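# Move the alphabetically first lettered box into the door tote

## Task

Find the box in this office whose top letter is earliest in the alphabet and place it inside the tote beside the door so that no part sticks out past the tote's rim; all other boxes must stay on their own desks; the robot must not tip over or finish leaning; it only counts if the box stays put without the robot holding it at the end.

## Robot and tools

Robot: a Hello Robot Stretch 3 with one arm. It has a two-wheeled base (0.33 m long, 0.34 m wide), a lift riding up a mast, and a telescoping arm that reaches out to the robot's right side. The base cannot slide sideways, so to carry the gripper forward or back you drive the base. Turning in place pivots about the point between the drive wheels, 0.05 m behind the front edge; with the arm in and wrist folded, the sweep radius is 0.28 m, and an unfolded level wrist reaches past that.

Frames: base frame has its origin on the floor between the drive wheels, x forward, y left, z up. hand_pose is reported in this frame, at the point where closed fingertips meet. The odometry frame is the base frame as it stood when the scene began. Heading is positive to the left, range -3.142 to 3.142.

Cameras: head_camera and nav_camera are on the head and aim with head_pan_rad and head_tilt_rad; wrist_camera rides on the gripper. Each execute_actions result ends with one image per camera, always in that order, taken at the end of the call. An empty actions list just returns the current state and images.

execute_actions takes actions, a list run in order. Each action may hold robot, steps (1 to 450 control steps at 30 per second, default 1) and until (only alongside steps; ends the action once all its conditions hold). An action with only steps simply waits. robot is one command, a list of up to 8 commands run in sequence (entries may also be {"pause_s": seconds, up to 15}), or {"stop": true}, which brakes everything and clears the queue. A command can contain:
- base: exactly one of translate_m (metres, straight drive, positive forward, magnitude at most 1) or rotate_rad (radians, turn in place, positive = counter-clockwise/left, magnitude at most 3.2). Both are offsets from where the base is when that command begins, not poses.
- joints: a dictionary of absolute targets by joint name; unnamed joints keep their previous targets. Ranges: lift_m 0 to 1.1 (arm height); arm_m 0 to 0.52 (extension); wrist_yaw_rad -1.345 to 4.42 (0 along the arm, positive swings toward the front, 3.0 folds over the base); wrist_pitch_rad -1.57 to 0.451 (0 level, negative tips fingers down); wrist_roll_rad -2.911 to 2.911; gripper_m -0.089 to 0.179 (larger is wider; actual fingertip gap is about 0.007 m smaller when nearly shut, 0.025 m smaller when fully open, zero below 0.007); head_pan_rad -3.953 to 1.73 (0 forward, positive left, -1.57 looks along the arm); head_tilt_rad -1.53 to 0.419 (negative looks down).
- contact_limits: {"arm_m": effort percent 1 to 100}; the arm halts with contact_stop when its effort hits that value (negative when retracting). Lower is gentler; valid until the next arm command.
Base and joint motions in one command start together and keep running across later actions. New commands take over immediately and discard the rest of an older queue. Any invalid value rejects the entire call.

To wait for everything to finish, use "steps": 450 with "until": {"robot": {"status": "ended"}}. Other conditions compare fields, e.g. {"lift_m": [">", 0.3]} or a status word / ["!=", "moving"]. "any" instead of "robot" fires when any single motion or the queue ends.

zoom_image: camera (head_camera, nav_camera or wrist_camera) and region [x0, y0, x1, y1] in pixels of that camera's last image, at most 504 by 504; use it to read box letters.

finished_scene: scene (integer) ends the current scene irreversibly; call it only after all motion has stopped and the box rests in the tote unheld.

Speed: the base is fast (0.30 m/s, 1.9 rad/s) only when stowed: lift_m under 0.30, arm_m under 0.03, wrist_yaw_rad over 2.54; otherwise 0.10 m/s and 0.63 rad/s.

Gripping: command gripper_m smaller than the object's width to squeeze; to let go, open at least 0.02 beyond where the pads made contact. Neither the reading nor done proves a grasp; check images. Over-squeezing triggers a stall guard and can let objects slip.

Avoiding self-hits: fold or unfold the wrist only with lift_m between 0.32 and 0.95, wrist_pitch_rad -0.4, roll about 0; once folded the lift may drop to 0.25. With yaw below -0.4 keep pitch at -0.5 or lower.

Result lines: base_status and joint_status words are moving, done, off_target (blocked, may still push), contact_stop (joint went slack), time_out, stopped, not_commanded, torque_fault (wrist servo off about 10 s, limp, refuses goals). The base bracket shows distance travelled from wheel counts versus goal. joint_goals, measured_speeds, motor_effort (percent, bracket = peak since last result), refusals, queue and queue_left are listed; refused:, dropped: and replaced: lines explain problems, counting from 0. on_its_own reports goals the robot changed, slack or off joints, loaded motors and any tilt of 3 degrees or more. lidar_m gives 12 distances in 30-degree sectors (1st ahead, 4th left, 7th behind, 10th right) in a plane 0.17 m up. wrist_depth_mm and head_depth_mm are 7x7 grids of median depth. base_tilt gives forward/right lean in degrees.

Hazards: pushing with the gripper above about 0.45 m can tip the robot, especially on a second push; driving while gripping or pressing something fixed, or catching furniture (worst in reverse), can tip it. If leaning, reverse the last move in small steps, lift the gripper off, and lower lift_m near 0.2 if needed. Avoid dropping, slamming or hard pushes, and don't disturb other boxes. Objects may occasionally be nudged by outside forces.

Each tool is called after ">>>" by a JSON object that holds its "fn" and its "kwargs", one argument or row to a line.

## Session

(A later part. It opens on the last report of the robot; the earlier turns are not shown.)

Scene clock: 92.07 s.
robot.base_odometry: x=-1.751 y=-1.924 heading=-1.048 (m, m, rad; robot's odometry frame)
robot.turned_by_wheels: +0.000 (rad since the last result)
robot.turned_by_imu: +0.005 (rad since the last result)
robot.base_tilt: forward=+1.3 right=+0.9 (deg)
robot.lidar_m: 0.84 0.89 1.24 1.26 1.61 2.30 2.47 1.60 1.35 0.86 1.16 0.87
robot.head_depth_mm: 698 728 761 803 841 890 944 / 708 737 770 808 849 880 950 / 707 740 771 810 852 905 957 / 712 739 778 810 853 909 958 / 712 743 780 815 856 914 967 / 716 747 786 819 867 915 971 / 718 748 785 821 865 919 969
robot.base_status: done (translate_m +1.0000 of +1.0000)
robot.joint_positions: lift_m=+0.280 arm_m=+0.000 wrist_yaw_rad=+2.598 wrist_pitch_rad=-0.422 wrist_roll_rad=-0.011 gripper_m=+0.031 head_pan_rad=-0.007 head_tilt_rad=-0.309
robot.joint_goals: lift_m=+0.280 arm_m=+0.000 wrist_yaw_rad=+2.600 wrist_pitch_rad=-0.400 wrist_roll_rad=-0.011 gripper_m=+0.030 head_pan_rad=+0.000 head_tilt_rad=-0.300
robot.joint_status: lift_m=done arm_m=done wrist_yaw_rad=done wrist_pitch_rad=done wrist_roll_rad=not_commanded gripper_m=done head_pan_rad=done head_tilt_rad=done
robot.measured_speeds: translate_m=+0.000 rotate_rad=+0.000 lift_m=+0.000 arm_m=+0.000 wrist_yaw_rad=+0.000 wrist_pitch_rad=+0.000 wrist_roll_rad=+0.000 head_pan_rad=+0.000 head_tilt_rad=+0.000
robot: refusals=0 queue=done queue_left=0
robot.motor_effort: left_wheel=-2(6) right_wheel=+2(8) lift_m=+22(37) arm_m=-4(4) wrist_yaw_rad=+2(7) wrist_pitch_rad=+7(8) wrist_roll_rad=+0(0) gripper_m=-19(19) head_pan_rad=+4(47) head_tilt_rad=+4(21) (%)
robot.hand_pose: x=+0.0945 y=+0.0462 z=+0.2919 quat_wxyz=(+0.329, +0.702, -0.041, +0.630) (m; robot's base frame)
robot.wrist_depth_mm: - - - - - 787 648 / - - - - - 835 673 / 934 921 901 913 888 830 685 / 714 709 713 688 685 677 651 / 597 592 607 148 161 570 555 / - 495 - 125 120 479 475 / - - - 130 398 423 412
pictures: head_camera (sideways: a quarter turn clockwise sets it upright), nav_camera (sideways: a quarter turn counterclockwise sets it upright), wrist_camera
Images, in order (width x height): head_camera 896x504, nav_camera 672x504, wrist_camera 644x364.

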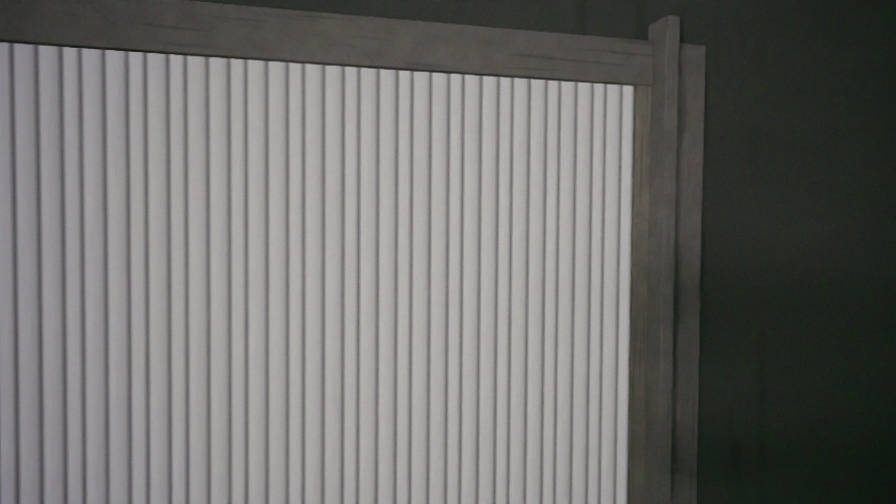

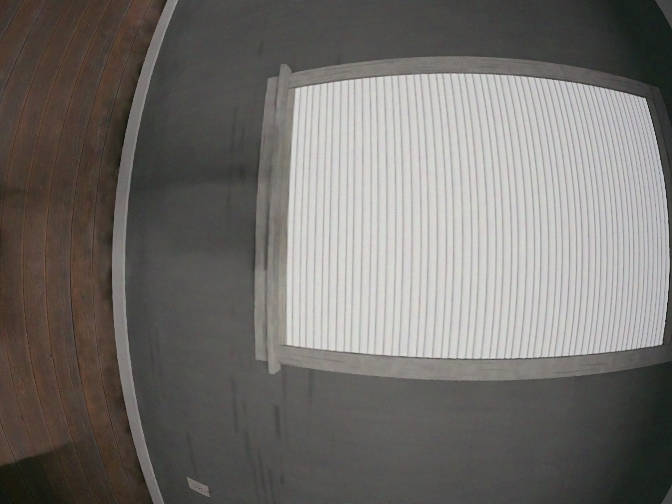

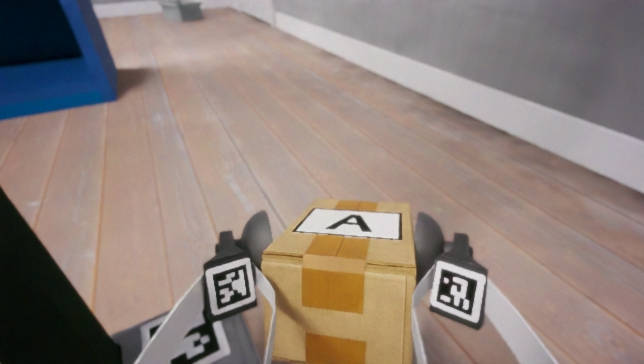

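Travel is fast now. I'll turn into the corridor and head back toward the tote.

>>> {"fn": "execute_actions", "kwargs": {
  "actions": [
    {"robot": [{"base": {"rotate_rad": 1.4}}, {"base": {"translate_m": 1.0}}, {"base": {"translate_m": 1.0}}], "steps": 450, "until": {"robot": {"status": "ended"}}}
  ]
}}

Scene clock: 105.57 s.
robot.base_odometry: x=+0.127 y=-1.234 heading=+0.352 (m, m, rad; robot's odometry frame)
robot.turned_by_wheels: +1.400 (rad since the last result)
robot.turned_by_imu: +1.401 (rad since the last result)
robot.base_tilt: forward=+1.4 right=+1.0 (deg)
robot.lidar_m: 1.45 1.47 1.84 2.11 0.47 0.48 2.85 0.96 0.63 0.58 0.59 0.71
robot.head_depth_mm: 1241 1251 1274 1284 1298 1248 1277 / 1306 1354 1441 1490 1553 1648 1574 / 1289 1342 1403 1476 1540 1623 1618 / 1270 1318 1386 1449 1523 1611 1609 / 1255 1309 1371 1429 1498 1588 1608 / 1236 1296 1350 1410 1489 1557 1596 / 1226 1272 1333 1392 1469 1535 1581
robot.base_status: done (translate_m +1.0000 of +1.0000)
robot.joint_positions: lift_m=+0.280 arm_m=+0.000 wrist_yaw_rad=+2.598 wrist_pitch_rad=-0.422 wrist_roll_rad=-0.011 gripper_m=+0.031 head_pan_rad=-0.007 head_tilt_rad=-0.309
robot.joint_goals: lift_m=+0.280 arm_m=+0.000 wrist_yaw_rad=+2.600 wrist_pitch_rad=-0.400 wrist_roll_rad=-0.011 gripper_m=+0.030 head_pan_rad=+0.000 head_tilt_rad=-0.300
robot.joint_status: lift_m=done arm_m=done wrist_yaw_rad=done wrist_pitch_rad=done wrist_roll_rad=not_commanded gripper_m=done head_pan_rad=done head_tilt_rad=done
robot.measured_speeds: translate_m=+0.000 rotate_rad=+0.000 lift_m=+0.000 arm_m=+0.000 wrist_yaw_rad=+0.000 wrist_pitch_rad=+0.000 wrist_roll_rad=+0.000 head_pan_rad=+0.000 head_tilt_rad=+0.000
robot: refusals=0 queue=done queue_left=0
robot.motor_effort: left_wheel=-2(8) right_wheel=+2(11) lift_m=+22(22) arm_m=-4(4) wrist_yaw_rad=+2(3) wrist_pitch_rad=+7(7) wrist_roll_rad=+0(0) gripper_m=-19(19) head_pan_rad=+4(3) head_tilt_rad=+4(3) (%)
robot.hand_pose: x=+0.0944 y=+0.0462 z=+0.2919 quat_wxyz=(+0.329, +0.702, -0.041, +0.630) (m; robot's base frame)
robot.wrist_depth_mm: - - - - - - - / - - - - - - - / 923 916 877 900 873 859 848 / 727 727 702 706 708 692 684 / 593 583 599 149 162 565 557 / - 494 - 126 120 482 475 / - - - 130 400 418 411
pictures: head_camera (sideways: a quarter turn clockwise sets it upright), nav_camera (sideways: a quarter turn counterclockwise sets it upright), wrist_camera
Images, in order (width x height): head_camera 896x504, nav_camera 672x504, wrist_camera 644x364.

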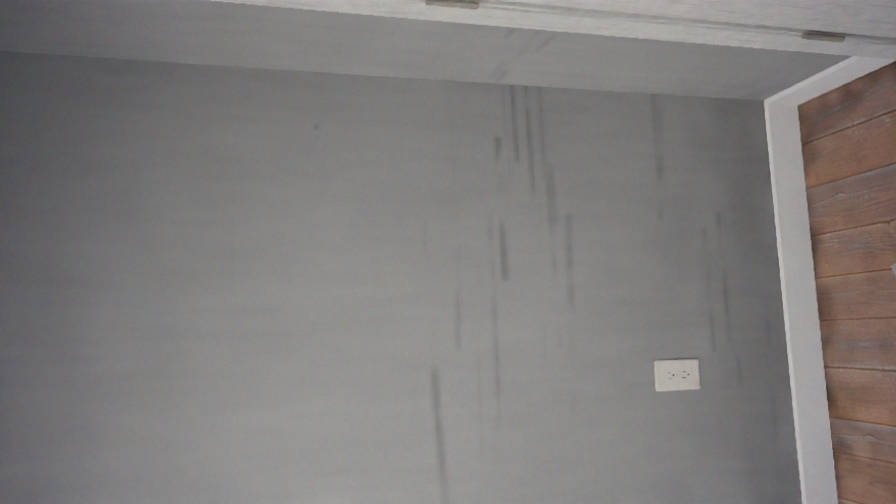

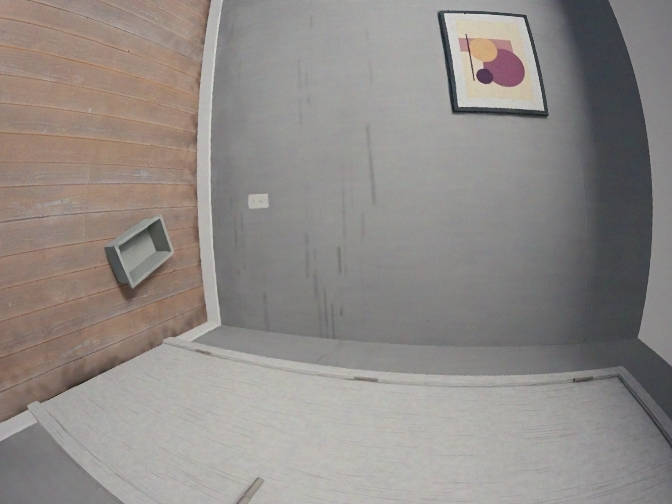

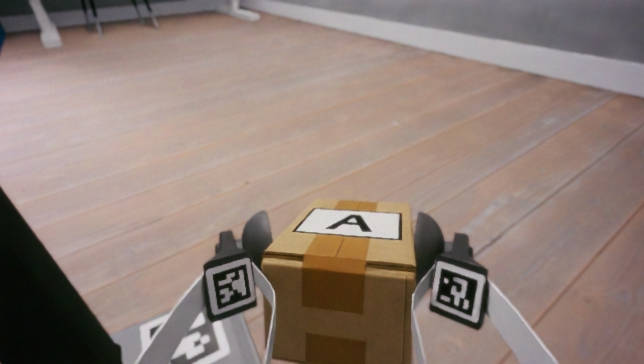

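The tote is straight ahead on the floor. I'll tilt the head down to locate it more precisely.

>>> {"fn": "execute_actions", "kwargs": {
  "actions": [
    {"robot": {"joints": {"head_pan_rad": 0.0, "head_tilt_rad": -0.75}}, "steps": 100, "until": {"robot": {"status": "ended"}}}
  ]
}}

Scene clock: 107.03 s.
robot.base_odometry: x=+0.127 y=-1.234 heading=+0.352 (m, m, rad; robot's odometry frame)
robot.turned_by_wheels: +0.000 (rad since the last result)
robot.turned_by_imu: +0.000 (rad since the last result)
robot.base_tilt: forward=+1.4 right=+1.0 (deg)
robot.lidar_m: 1.45 1.47 1.84 2.10 0.47 0.48 2.85 0.95 0.63 0.58 0.59 0.71
robot.head_depth_mm: 1222 1270 1268 1316 1376 1345 1185 / 1267 1424 1588 1766 1585 1376 1177 / 1254 1406 1593 1822 1614 1373 1188 / 1236 1390 1566 1804 1595 1338 1184 / 1220 1369 1546 1776 1577 1378 1185 / 1214 1344 1534 1735 1636 1373 1192 / 1196 1323 1506 1708 1635 1367 1192
robot.base_status: done (translate_m +1.0000 of +1.0000)
robot.joint_positions: lift_m=+0.280 arm_m=+0.000 wrist_yaw_rad=+2.598 wrist_pitch_rad=-0.422 wrist_roll_rad=-0.011 gripper_m=+0.031 head_pan_rad=-0.007 head_tilt_rad=-0.740
robot.joint_goals: lift_m=+0.280 arm_m=+0.000 wrist_yaw_rad=+2.600 wrist_pitch_rad=-0.400 wrist_roll_rad=-0.011 gripper_m=+0.030 head_pan_rad=+0.000 head_tilt_rad=-0.750
robot.joint_status: lift_m=done arm_m=done wrist_yaw_rad=done wrist_pitch_rad=done wrist_roll_rad=not_commanded gripper_m=done head_pan_rad=done head_tilt_rad=done
robot.measured_speeds: translate_m=+0.000 rotate_rad=+0.000 lift_m=+0.000 arm_m=+0.000 wrist_yaw_rad=+0.000 wrist_pitch_rad=+0.000 wrist_roll_rad=+0.000 head_pan_rad=+0.000 head_tilt_rad=+0.000
robot: refusals=0 queue=done queue_left=0
robot.motor_effort: left_wheel=-2(2) right_wheel=+2(2) lift_m=+23(22) arm_m=-4(4) wrist_yaw_rad=+3(3) wrist_pitch_rad=+7(7) wrist_roll_rad=+0(0) gripper_m=-19(19) head_pan_rad=+4(5) head_tilt_rad=-3(24) (%)
robot.hand_pose: x=+0.0944 y=+0.0462 z=+0.2919 quat_wxyz=(+0.329, +0.702, -0.041, +0.630) (m; robot's base frame)
robot.wrist_depth_mm: - - - - - - - / - - - - - - - / 949 911 914 900 902 845 868 / 729 737 708 703 696 664 682 / 595 580 606 149 162 551 549 / - 494 - 126 119 479 477 / - - - 130 400 415 415
pictures: head_camera (sideways: a quarter turn clockwise sets it upright), nav_camera (sideways: a quarter turn counterclockwise sets it upright), wrist_camera
Images, in order (width x height): head_camera 896x504, nav_camera 672x504, wrist_camera 644x364.

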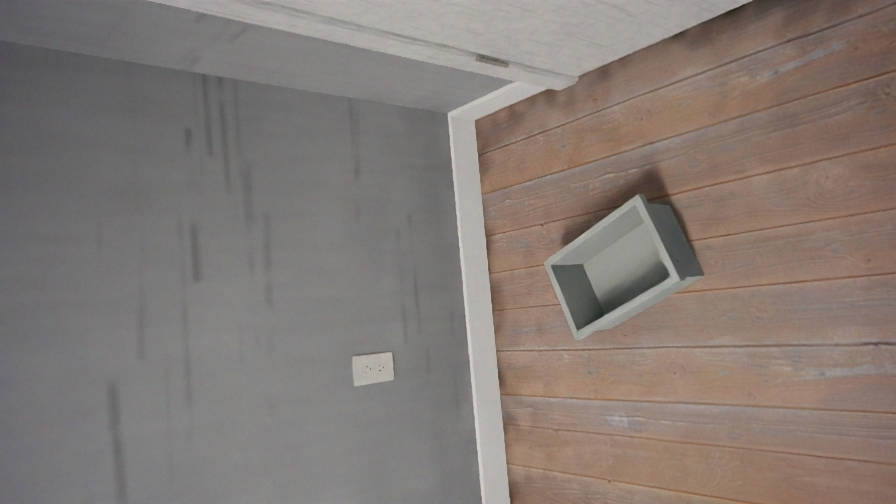

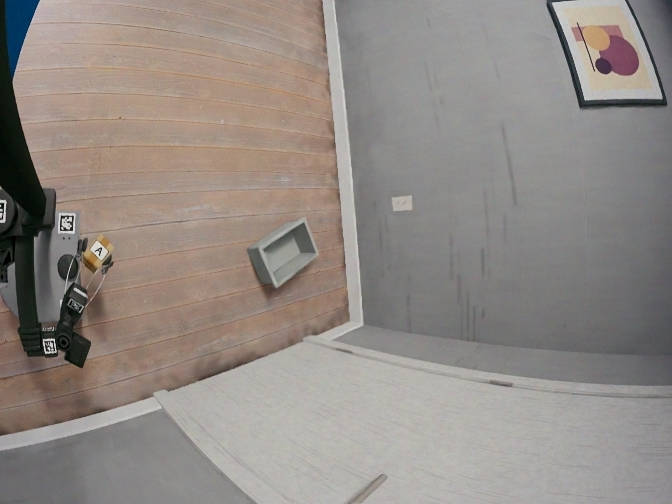

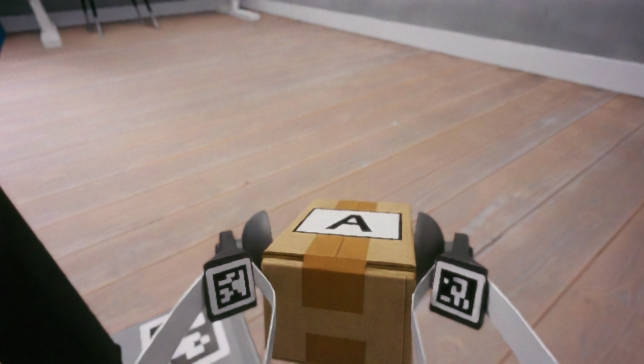

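The tote opening is about 0.29 × 0.2 m. I'll turn left and drive so the tote ends up on my arm side, and unfold the wrist during the last part of the drive.

>>> {"fn": "execute_actions", "kwargs": {
  "actions": [
    {"robot": [{"base": {"rotate_rad": 0.637}}, {"base": {"translate_m": 0.7}}], "steps": 300, "until": {"robot": {"translate_m": [">", 0.35]}}},
    {"robot": {"joints": {"lift_m": 0.5, "head_pan_rad": -1.3, "head_tilt_rad": -0.9}}, "steps": 60, "until": {"robot": {"lift_m": [">", 0.34]}}},
    {"robot": {"joints": {"wrist_yaw_rad": 0.0, "wrist_pitch_rad": -0.4}}, "steps": 300, "until": {"robot": {"status": "ended"}}}
  ]
}}

Scene clock: 115.27 s.
robot.base_odometry: x=+0.512 y=-0.649 heading=+0.989 (m, m, rad; robot's odometry frame)
robot.turned_by_wheels: +0.637 (rad since the last result)
robot.turned_by_imu: +0.638 (rad since the last result)
robot.base_tilt: forward=+1.4 right=+1.1 (deg)
robot.lidar_m: 0.87 1.18 2.17 1.27 0.92 0.88 1.33 0.94 0.90 0.93 0.88 0.84
robot.head_depth_mm: 887 976 1093 1253 1385 1268 1134 / 972 1084 1239 1394 1459 1214 1148 / 1048 1197 1376 1604 1454 1236 1130 / 1032 1183 1382 1602 1457 1241 1125 / 939 1066 1221 1449 1457 1271 1125 / 867 976 1096 1268 1405 1280 1127 / 801 888 993 1130 1322 1281 1131
robot.base_status: done (translate_m +0.7000 of +0.7000)
robot.joint_positions: lift_m=+0.500 arm_m=+0.000 wrist_yaw_rad=+0.003 wrist_pitch_rad=-0.422 wrist_roll_rad=-0.011 gripper_m=+0.031 head_pan_rad=-1.293 head_tilt_rad=-0.889
robot.joint_goals: lift_m=+0.500 arm_m=+0.000 wrist_yaw_rad=+0.000 wrist_pitch_rad=-0.400 wrist_roll_rad=-0.011 gripper_m=+0.030 head_pan_rad=-1.300 head_tilt_rad=-0.900
robot.joint_status: lift_m=done arm_m=done wrist_yaw_rad=done wrist_pitch_rad=done wrist_roll_rad=not_commanded gripper_m=done head_pan_rad=done head_tilt_rad=done
robot.measured_speeds: translate_m=+0.000 rotate_rad=+0.000 lift_m=+0.000 arm_m=+0.000 wrist_yaw_rad=+0.000 wrist_pitch_rad=+0.000 wrist_roll_rad=+0.000 head_pan_rad=+0.000 head_tilt_rad=+0.000
robot: refusals=0 queue=done queue_left=0
robot.motor_effort: left_wheel=-2(8) right_wheel=+2(8) lift_m=+35(32) arm_m=-4(4) wrist_yaw_rad=-3(4) wrist_pitch_rad=+7(5) wrist_roll_rad=+0(0) gripper_m=-18(18) head_pan_rad=-4(49) head_tilt_rad=-5(15) (%)
robot.hand_pose: x=-0.0210 y=-0.3692 z=+0.5114 quat_wxyz=(+0.696, +0.150, -0.687, -0.147) (m; robot's base frame)
robot.wrist_depth_mm: 567 692 830 735 610 535 490 / 582 723 917 771 662 584 521 / 614 740 941 881 707 628 553 / 637 773 - 955 765 681 588 / 674 810 896 147 162 713 639 / 660 755 - 126 120 727 672 / 647 655 634 130 606 642 634
pictures: head_camera (sideways: a quarter turn clockwise sets it upright), nav_camera (sideways: a quarter turn counterclockwise sets it upright), wrist_camera
Images, in order (width x height): head_camera 896x504, nav_camera 672x504, wrist_camera 644x364.

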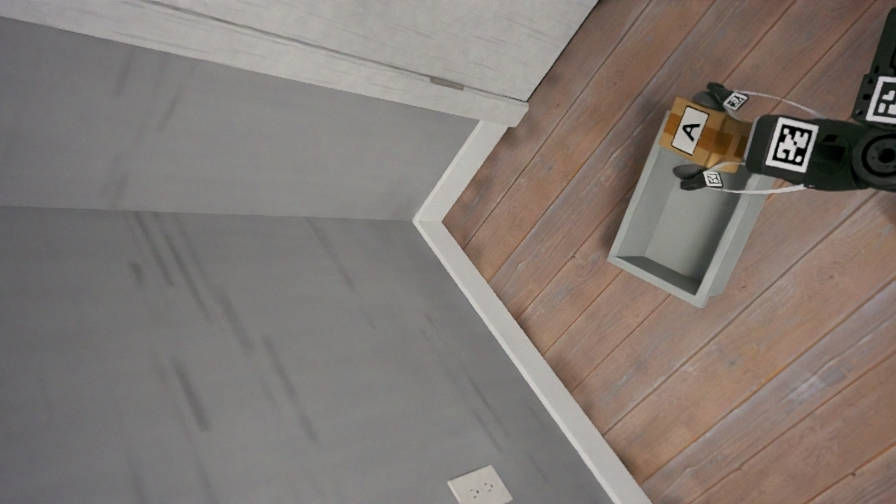

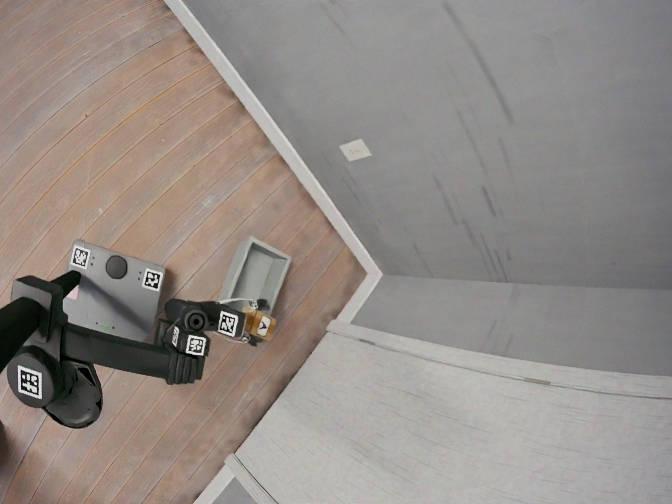

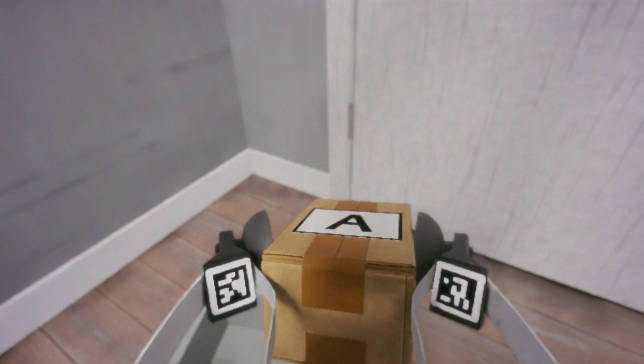

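The tote is now beside the arm. I'll zoom in to judge where the box sits relative to the tote opening.

>>> {"fn": "zoom_image", "kwargs": {
  "camera": "head_camera",
  "region": [560, 60, 880, 340]
}}

Region (560, 60, 880, 340) of head_camera's 896x504 image, scaled by 1.575, with more detail than that image has; it fills the top 441 rows of this view, and the rest is white.

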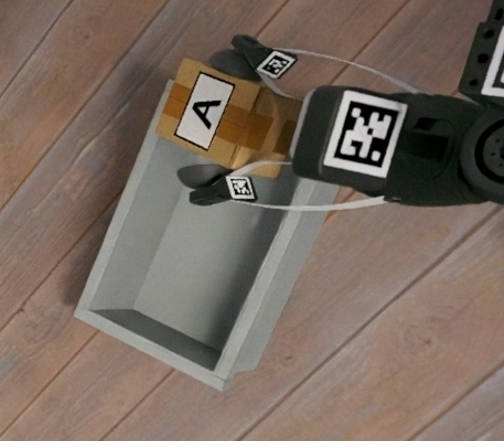

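The tote centre is about 10 cm forward of the gripper. I'll drive forward, point the gripper straight down, and extend the arm over the centre of the tote.

>>> {"fn": "execute_actions", "kwargs": {
  "actions": [
    {"robot": {"joints": {"wrist_pitch_rad": -1.5, "arm_m": 0.37}, "base": {"translate_m": 0.1}}, "steps": 300, "until": {"robot": {"status": "ended"}}}
  ]
}}

Scene clock: 121.30 s.
robot.base_odometry: x=+0.567 y=-0.566 heading=+0.989 (m, m, rad; robot's odometry frame)
robot.turned_by_wheels: +0.000 (rad since the last result)
robot.turned_by_imu: +0.002 (rad since the last result)
robot.base_tilt: forward=+1.4 right=+1.0 (deg)
robot.lidar_m: 0.78 1.06 2.16 1.39 1.01 0.97 1.39 0.99 0.95 0.98 0.79 0.76
robot.head_depth_mm: 946 1049 1158 1297 - 1227 - / 1029 1146 1295 1502 1403 1228 1111 / 1016 1187 1384 1608 1453 1250 1126 / 920 1052 1230 1477 1453 1247 1124 / 842 951 1087 1295 1433 1278 1129 / 774 868 975 1134 1348 1286 1131 / 717 796 893 1015 1180 1256 1130
robot.base_status: done (translate_m +0.1000 of +0.1000)
robot.joint_positions: lift_m=+0.500 arm_m=+0.370 wrist_yaw_rad=+0.001 wrist_pitch_rad=-1.495 wrist_roll_rad=-0.011 gripper_m=+0.031 head_pan_rad=-1.293 head_tilt_rad=-0.889
robot.joint_goals: lift_m=+0.500 arm_m=+0.370 wrist_yaw_rad=+0.000 wrist_pitch_rad=-1.500 wrist_roll_rad=-0.011 gripper_m=+0.030 head_pan_rad=-1.300 head_tilt_rad=-0.900
robot.joint_status: lift_m=done arm_m=done wrist_yaw_rad=done wrist_pitch_rad=done wrist_roll_rad=not_commanded gripper_m=done head_pan_rad=done head_tilt_rad=done
robot.measured_speeds: translate_m=+0.000 rotate_rad=+0.000 lift_m=+0.000 arm_m=+0.000 wrist_yaw_rad=+0.000 wrist_pitch_rad=+0.000 wrist_roll_rad=+0.000 head_pan_rad=+0.000 head_tilt_rad=+0.000
robot: refusals=0 queue=done queue_left=0
robot.motor_effort: left_wheel=-2(3) right_wheel=+2(6) lift_m=+34(35) arm_m=+5(8) wrist_yaw_rad=-1(4) wrist_pitch_rad=-1(8) wrist_roll_rad=+0(0) gripper_m=-19(18) head_pan_rad=-4(4) head_tilt_rad=-4(4) (%)
robot.hand_pose: x=-0.0216 y=-0.5099 z=+0.3811 quat_wxyz=(+0.522, +0.483, -0.515, -0.478) (m; robot's base frame)
robot.wrist_depth_mm: 521 515 511 511 500 495 488 / 533 529 517 517 511 505 493 / 540 541 528 523 484 514 507 / 559 538 532 531 521 525 514 / 561 556 546 148 160 531 525 / 585 571 - 126 120 535 532 / 593 572 579 131 559 554 553
pictures: head_camera (sideways: a quarter turn clockwise sets it upright), nav_camera (sideways: a quarter turn counterclockwise sets it upright), wrist_camera
Images, in order (width x height): head_camera 896x504, nav_camera 672x504, wrist_camera 644x364.

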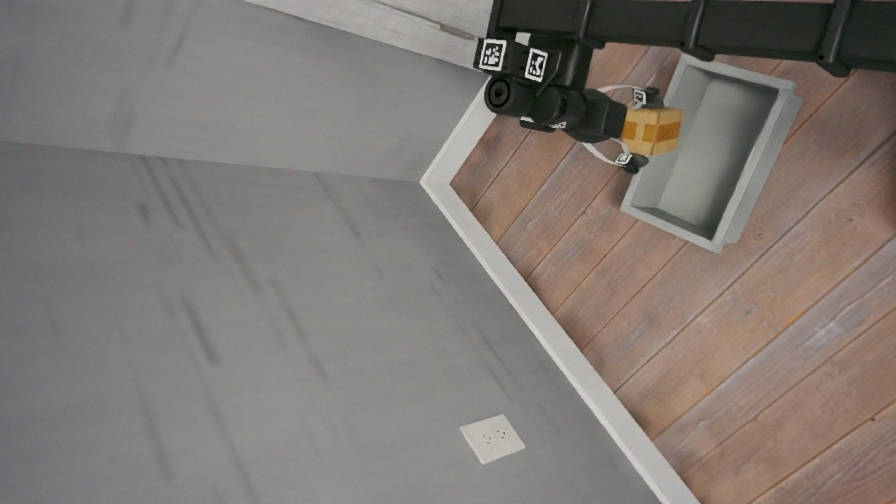

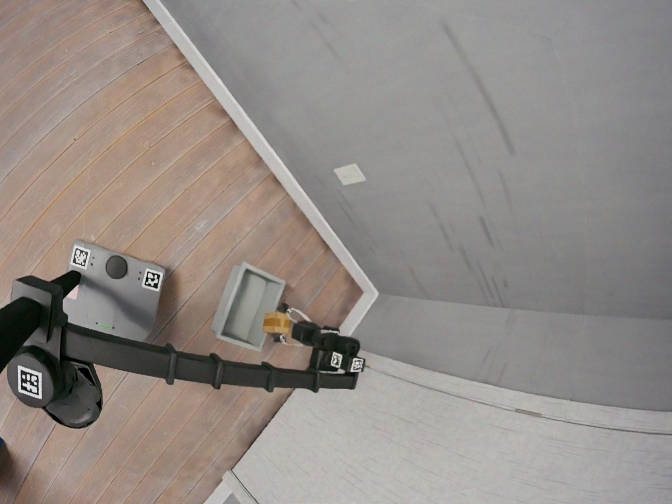

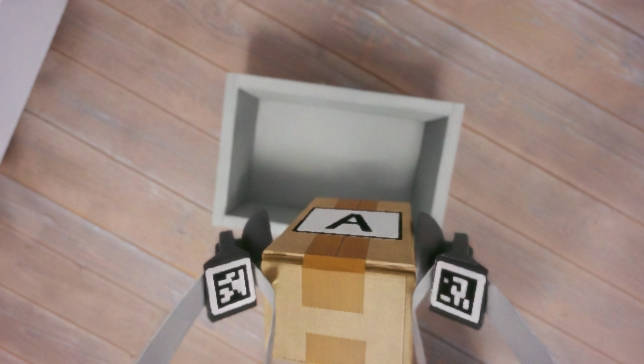

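The box is centred over the tote opening. I'll lower it into the tote, release it, and raise the gripper clear.

>>> {"fn": "execute_actions", "kwargs": {
  "actions": [
    {"robot": {"joints": {"lift_m": 0.205}}, "steps": 300, "until": {"robot": {"status": "ended"}}}
  ]
}}

Scene clock: 125.67 s.
robot.base_odometry: x=+0.567 y=-0.566 heading=+0.989 (m, m, rad; robot's odometry frame)
robot.turned_by_wheels: +0.000 (rad since the last result)
robot.turned_by_imu: +0.001 (rad since the last result)
robot.base_tilt: forward=+1.3 right=+1.1 (deg)
robot.lidar_m: 0.78 1.06 2.16 1.40 1.01 0.97 1.39 0.99 0.95 0.98 0.79 0.75
robot.head_depth_mm: 948 1049 1164 1318 1419 1266 1128 / 1026 1147 1297 1510 1484 1226 1118 / 1023 1182 1393 1605 1461 1240 1125 / 922 1054 1234 1473 1458 1253 1129 / 842 951 1092 1286 1431 1278 1125 / 772 864 981 1139 1341 1277 1131 / 717 792 889 1018 1180 1268 1132
robot.base_status: done (translate_m +0.1000 of +0.1000)
robot.joint_positions: lift_m=+0.205 arm_m=+0.370 wrist_yaw_rad=+0.001 wrist_pitch_rad=-1.495 wrist_roll_rad=-0.011 gripper_m=+0.031 head_pan_rad=-1.293 head_tilt_rad=-0.889
robot.joint_goals: lift_m=+0.205 arm_m=+0.370 wrist_yaw_rad=+0.000 wrist_pitch_rad=-1.500 wrist_roll_rad=-0.011 gripper_m=+0.030 head_pan_rad=-1.300 head_tilt_rad=-0.900
robot.joint_status: lift_m=done arm_m=done wrist_yaw_rad=done wrist_pitch_rad=done wrist_roll_rad=not_commanded gripper_m=done head_pan_rad=done head_tilt_rad=done
robot.measured_speeds: translate_m=+0.000 rotate_rad=+0.000 lift_m=+0.000 arm_m=+0.000 wrist_yaw_rad=+0.000 wrist_pitch_rad=+0.000 wrist_roll_rad=+0.000 head_pan_rad=+0.000 head_tilt_rad=+0.000
robot: refusals=0 queue=done queue_left=0
robot.motor_effort: left_wheel=-2(2) right_wheel=+2(2) lift_m=+23(35) arm_m=+5(5) wrist_yaw_rad=+0(0) wrist_pitch_rad=-1(1) wrist_roll_rad=+0(0) gripper_m=-19(18) head_pan_rad=-3(5) head_tilt_rad=-4(4) (%)
robot.hand_pose: x=-0.0216 y=-0.5098 z=+0.0866 quat_wxyz=(+0.522, +0.483, -0.515, -0.478) (m; robot's base frame)
robot.wrist_depth_mm: 155 184 173 153 138 126 117 / 159 214 237 235 231 200 162 / 164 221 241 239 236 233 170 / 168 230 249 244 241 238 166 / 172 240 250 148 161 240 162 / 178 215 - 126 120 215 158 / 165 172 178 130 188 204 154
pictures: head_camera (sideways: a quarter turn clockwise sets it upright), nav_camera (sideways: a quarter turn counterclockwise sets it upright), wrist_camera
Images, in order (width x height): head_camera 896x504, nav_camera 672x504, wrist_camera 644x364.

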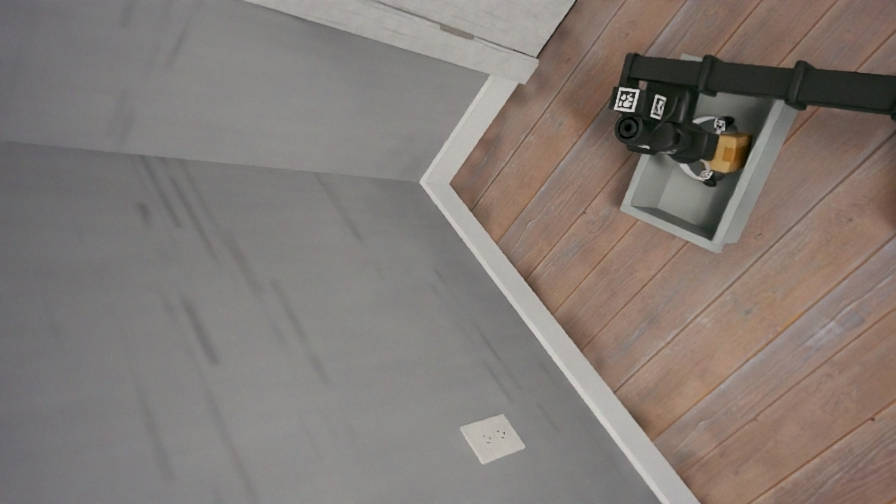

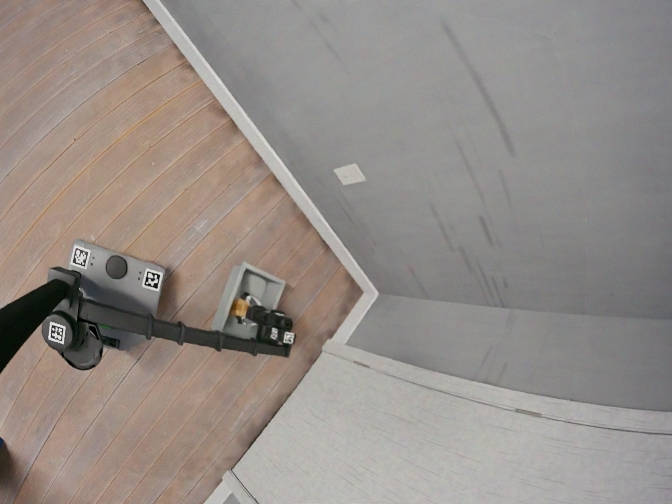

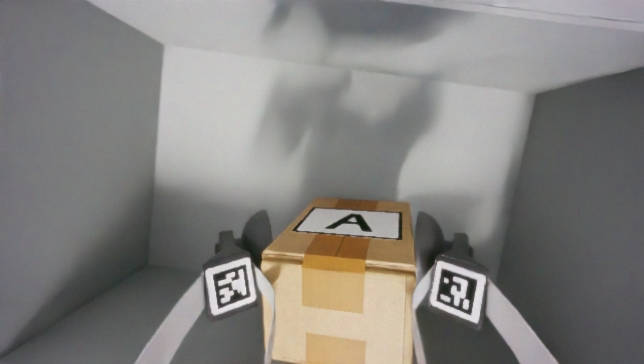

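The gripper is inside the tote and the box is only a few centimetres above the floor. I'll lower it slightly more, release, and withdraw.

>>> {"fn": "execute_actions", "kwargs": {
  "actions": [
    {"robot": [{"joints": {"lift_m": 0.19}}, {"joints": {"gripper_m": 0.12}}, {"joints": {"lift_m": 0.45}}], "steps": 400, "until": {"robot": {"status": "ended"}}}
  ]
}}

Scene clock: 131.30 s.
robot.base_odometry: x=+0.567 y=-0.566 heading=+0.989 (m, m, rad; robot's odometry frame)
robot.turned_by_wheels: +0.000 (rad since the last result)
robot.turned_by_imu: +0.001 (rad since the last result)
robot.base_tilt: forward=+1.4 right=+1.1 (deg)
robot.lidar_m: 0.78 1.06 2.16 1.39 1.01 0.97 1.40 0.99 0.95 0.99 0.78 0.75
robot.head_depth_mm: 949 1042 1154 1330 - 1277 - / 1027 1146 1301 1517 1456 1236 1130 / 1015 1186 1387 1617 1462 1237 1131 / 925 1058 1225 1489 1449 1251 1128 / 845 953 1098 1286 1434 1270 1123 / 775 867 985 1129 1347 1270 1134 / 715 795 891 1014 1179 1258 1128
robot.base_status: done (translate_m +0.1000 of +0.1000)
robot.joint_positions: lift_m=+0.450 arm_m=+0.370 wrist_yaw_rad=+0.001 wrist_pitch_rad=-1.496 wrist_roll_rad=-0.011 gripper_m=+0.120 head_pan_rad=-1.293 head_tilt_rad=-0.889
robot.joint_goals: lift_m=+0.450 arm_m=+0.370 wrist_yaw_rad=+0.000 wrist_pitch_rad=-1.500 wrist_roll_rad=-0.011 gripper_m=+0.120 head_pan_rad=-1.300 head_tilt_rad=-0.900
robot.joint_status: lift_m=done arm_m=done wrist_yaw_rad=done wrist_pitch_rad=done wrist_roll_rad=not_commanded gripper_m=done head_pan_rad=done head_tilt_rad=done
robot.measured_speeds: translate_m=+0.000 rotate_rad=+0.000 lift_m=+0.000 arm_m=+0.000 wrist_yaw_rad=+0.000 wrist_pitch_rad=+0.000 wrist_roll_rad=+0.000 head_pan_rad=+0.000 head_tilt_rad=+0.000
robot: refusals=0 queue=done queue_left=0
robot.motor_effort: left_wheel=-2(2) right_wheel=+2(2) lift_m=+34(38) arm_m=+5(5) wrist_yaw_rad=+0(1) wrist_pitch_rad=-1(1) wrist_roll_rad=+0(0) gripper_m=+0(83) head_pan_rad=-4(4) head_tilt_rad=-5(5) (%)
robot.hand_pose: x=-0.0216 y=-0.5097 z=+0.3311 quat_wxyz=(+0.521, +0.484, -0.515, -0.479) (m; robot's base frame)
robot.wrist_depth_mm: 483 471 460 459 457 457 446 / 486 489 475 464 469 452 453 / 498 484 474 479 468 466 459 / 501 498 486 473 480 476 472 / 526 510 458 430 422 485 468 / 526 522 512 500 499 - 481 / 533 524 521 516 508 501 487
pictures: head_camera (sideways: a quarter turn clockwise sets it upright), nav_camera (sideways: a quarter turn counterclockwise sets it upright), wrist_camera
Images, in order (width x height): head_camera 896x504, nav_camera 672x504, wrist_camera 644x364.

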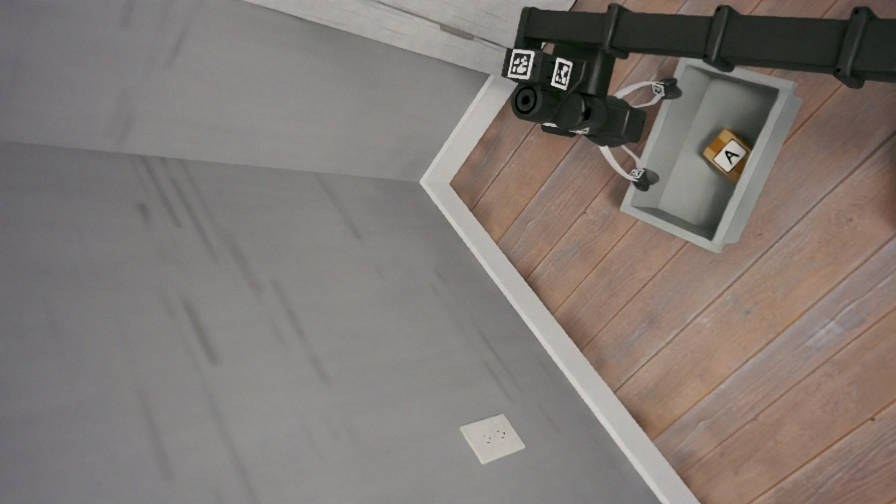

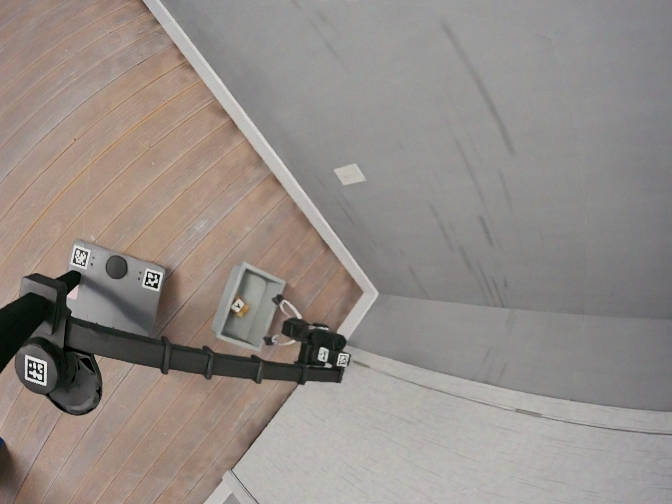

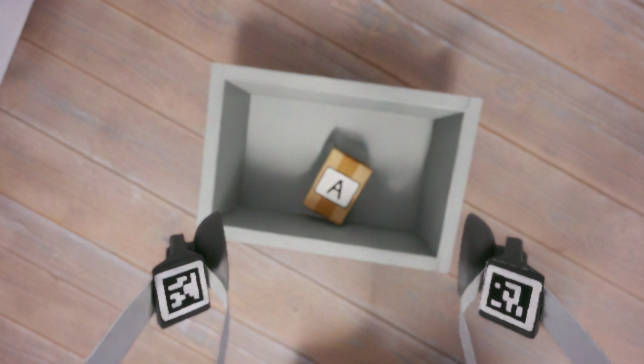

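The "A" box is lying flat in the middle of the tote, and the gripper is clear of it. Scene 1 is done.

>>> {"fn": "finished_scene", "kwargs": {
  "scene": 1
}}

The scene is finished: the task was done.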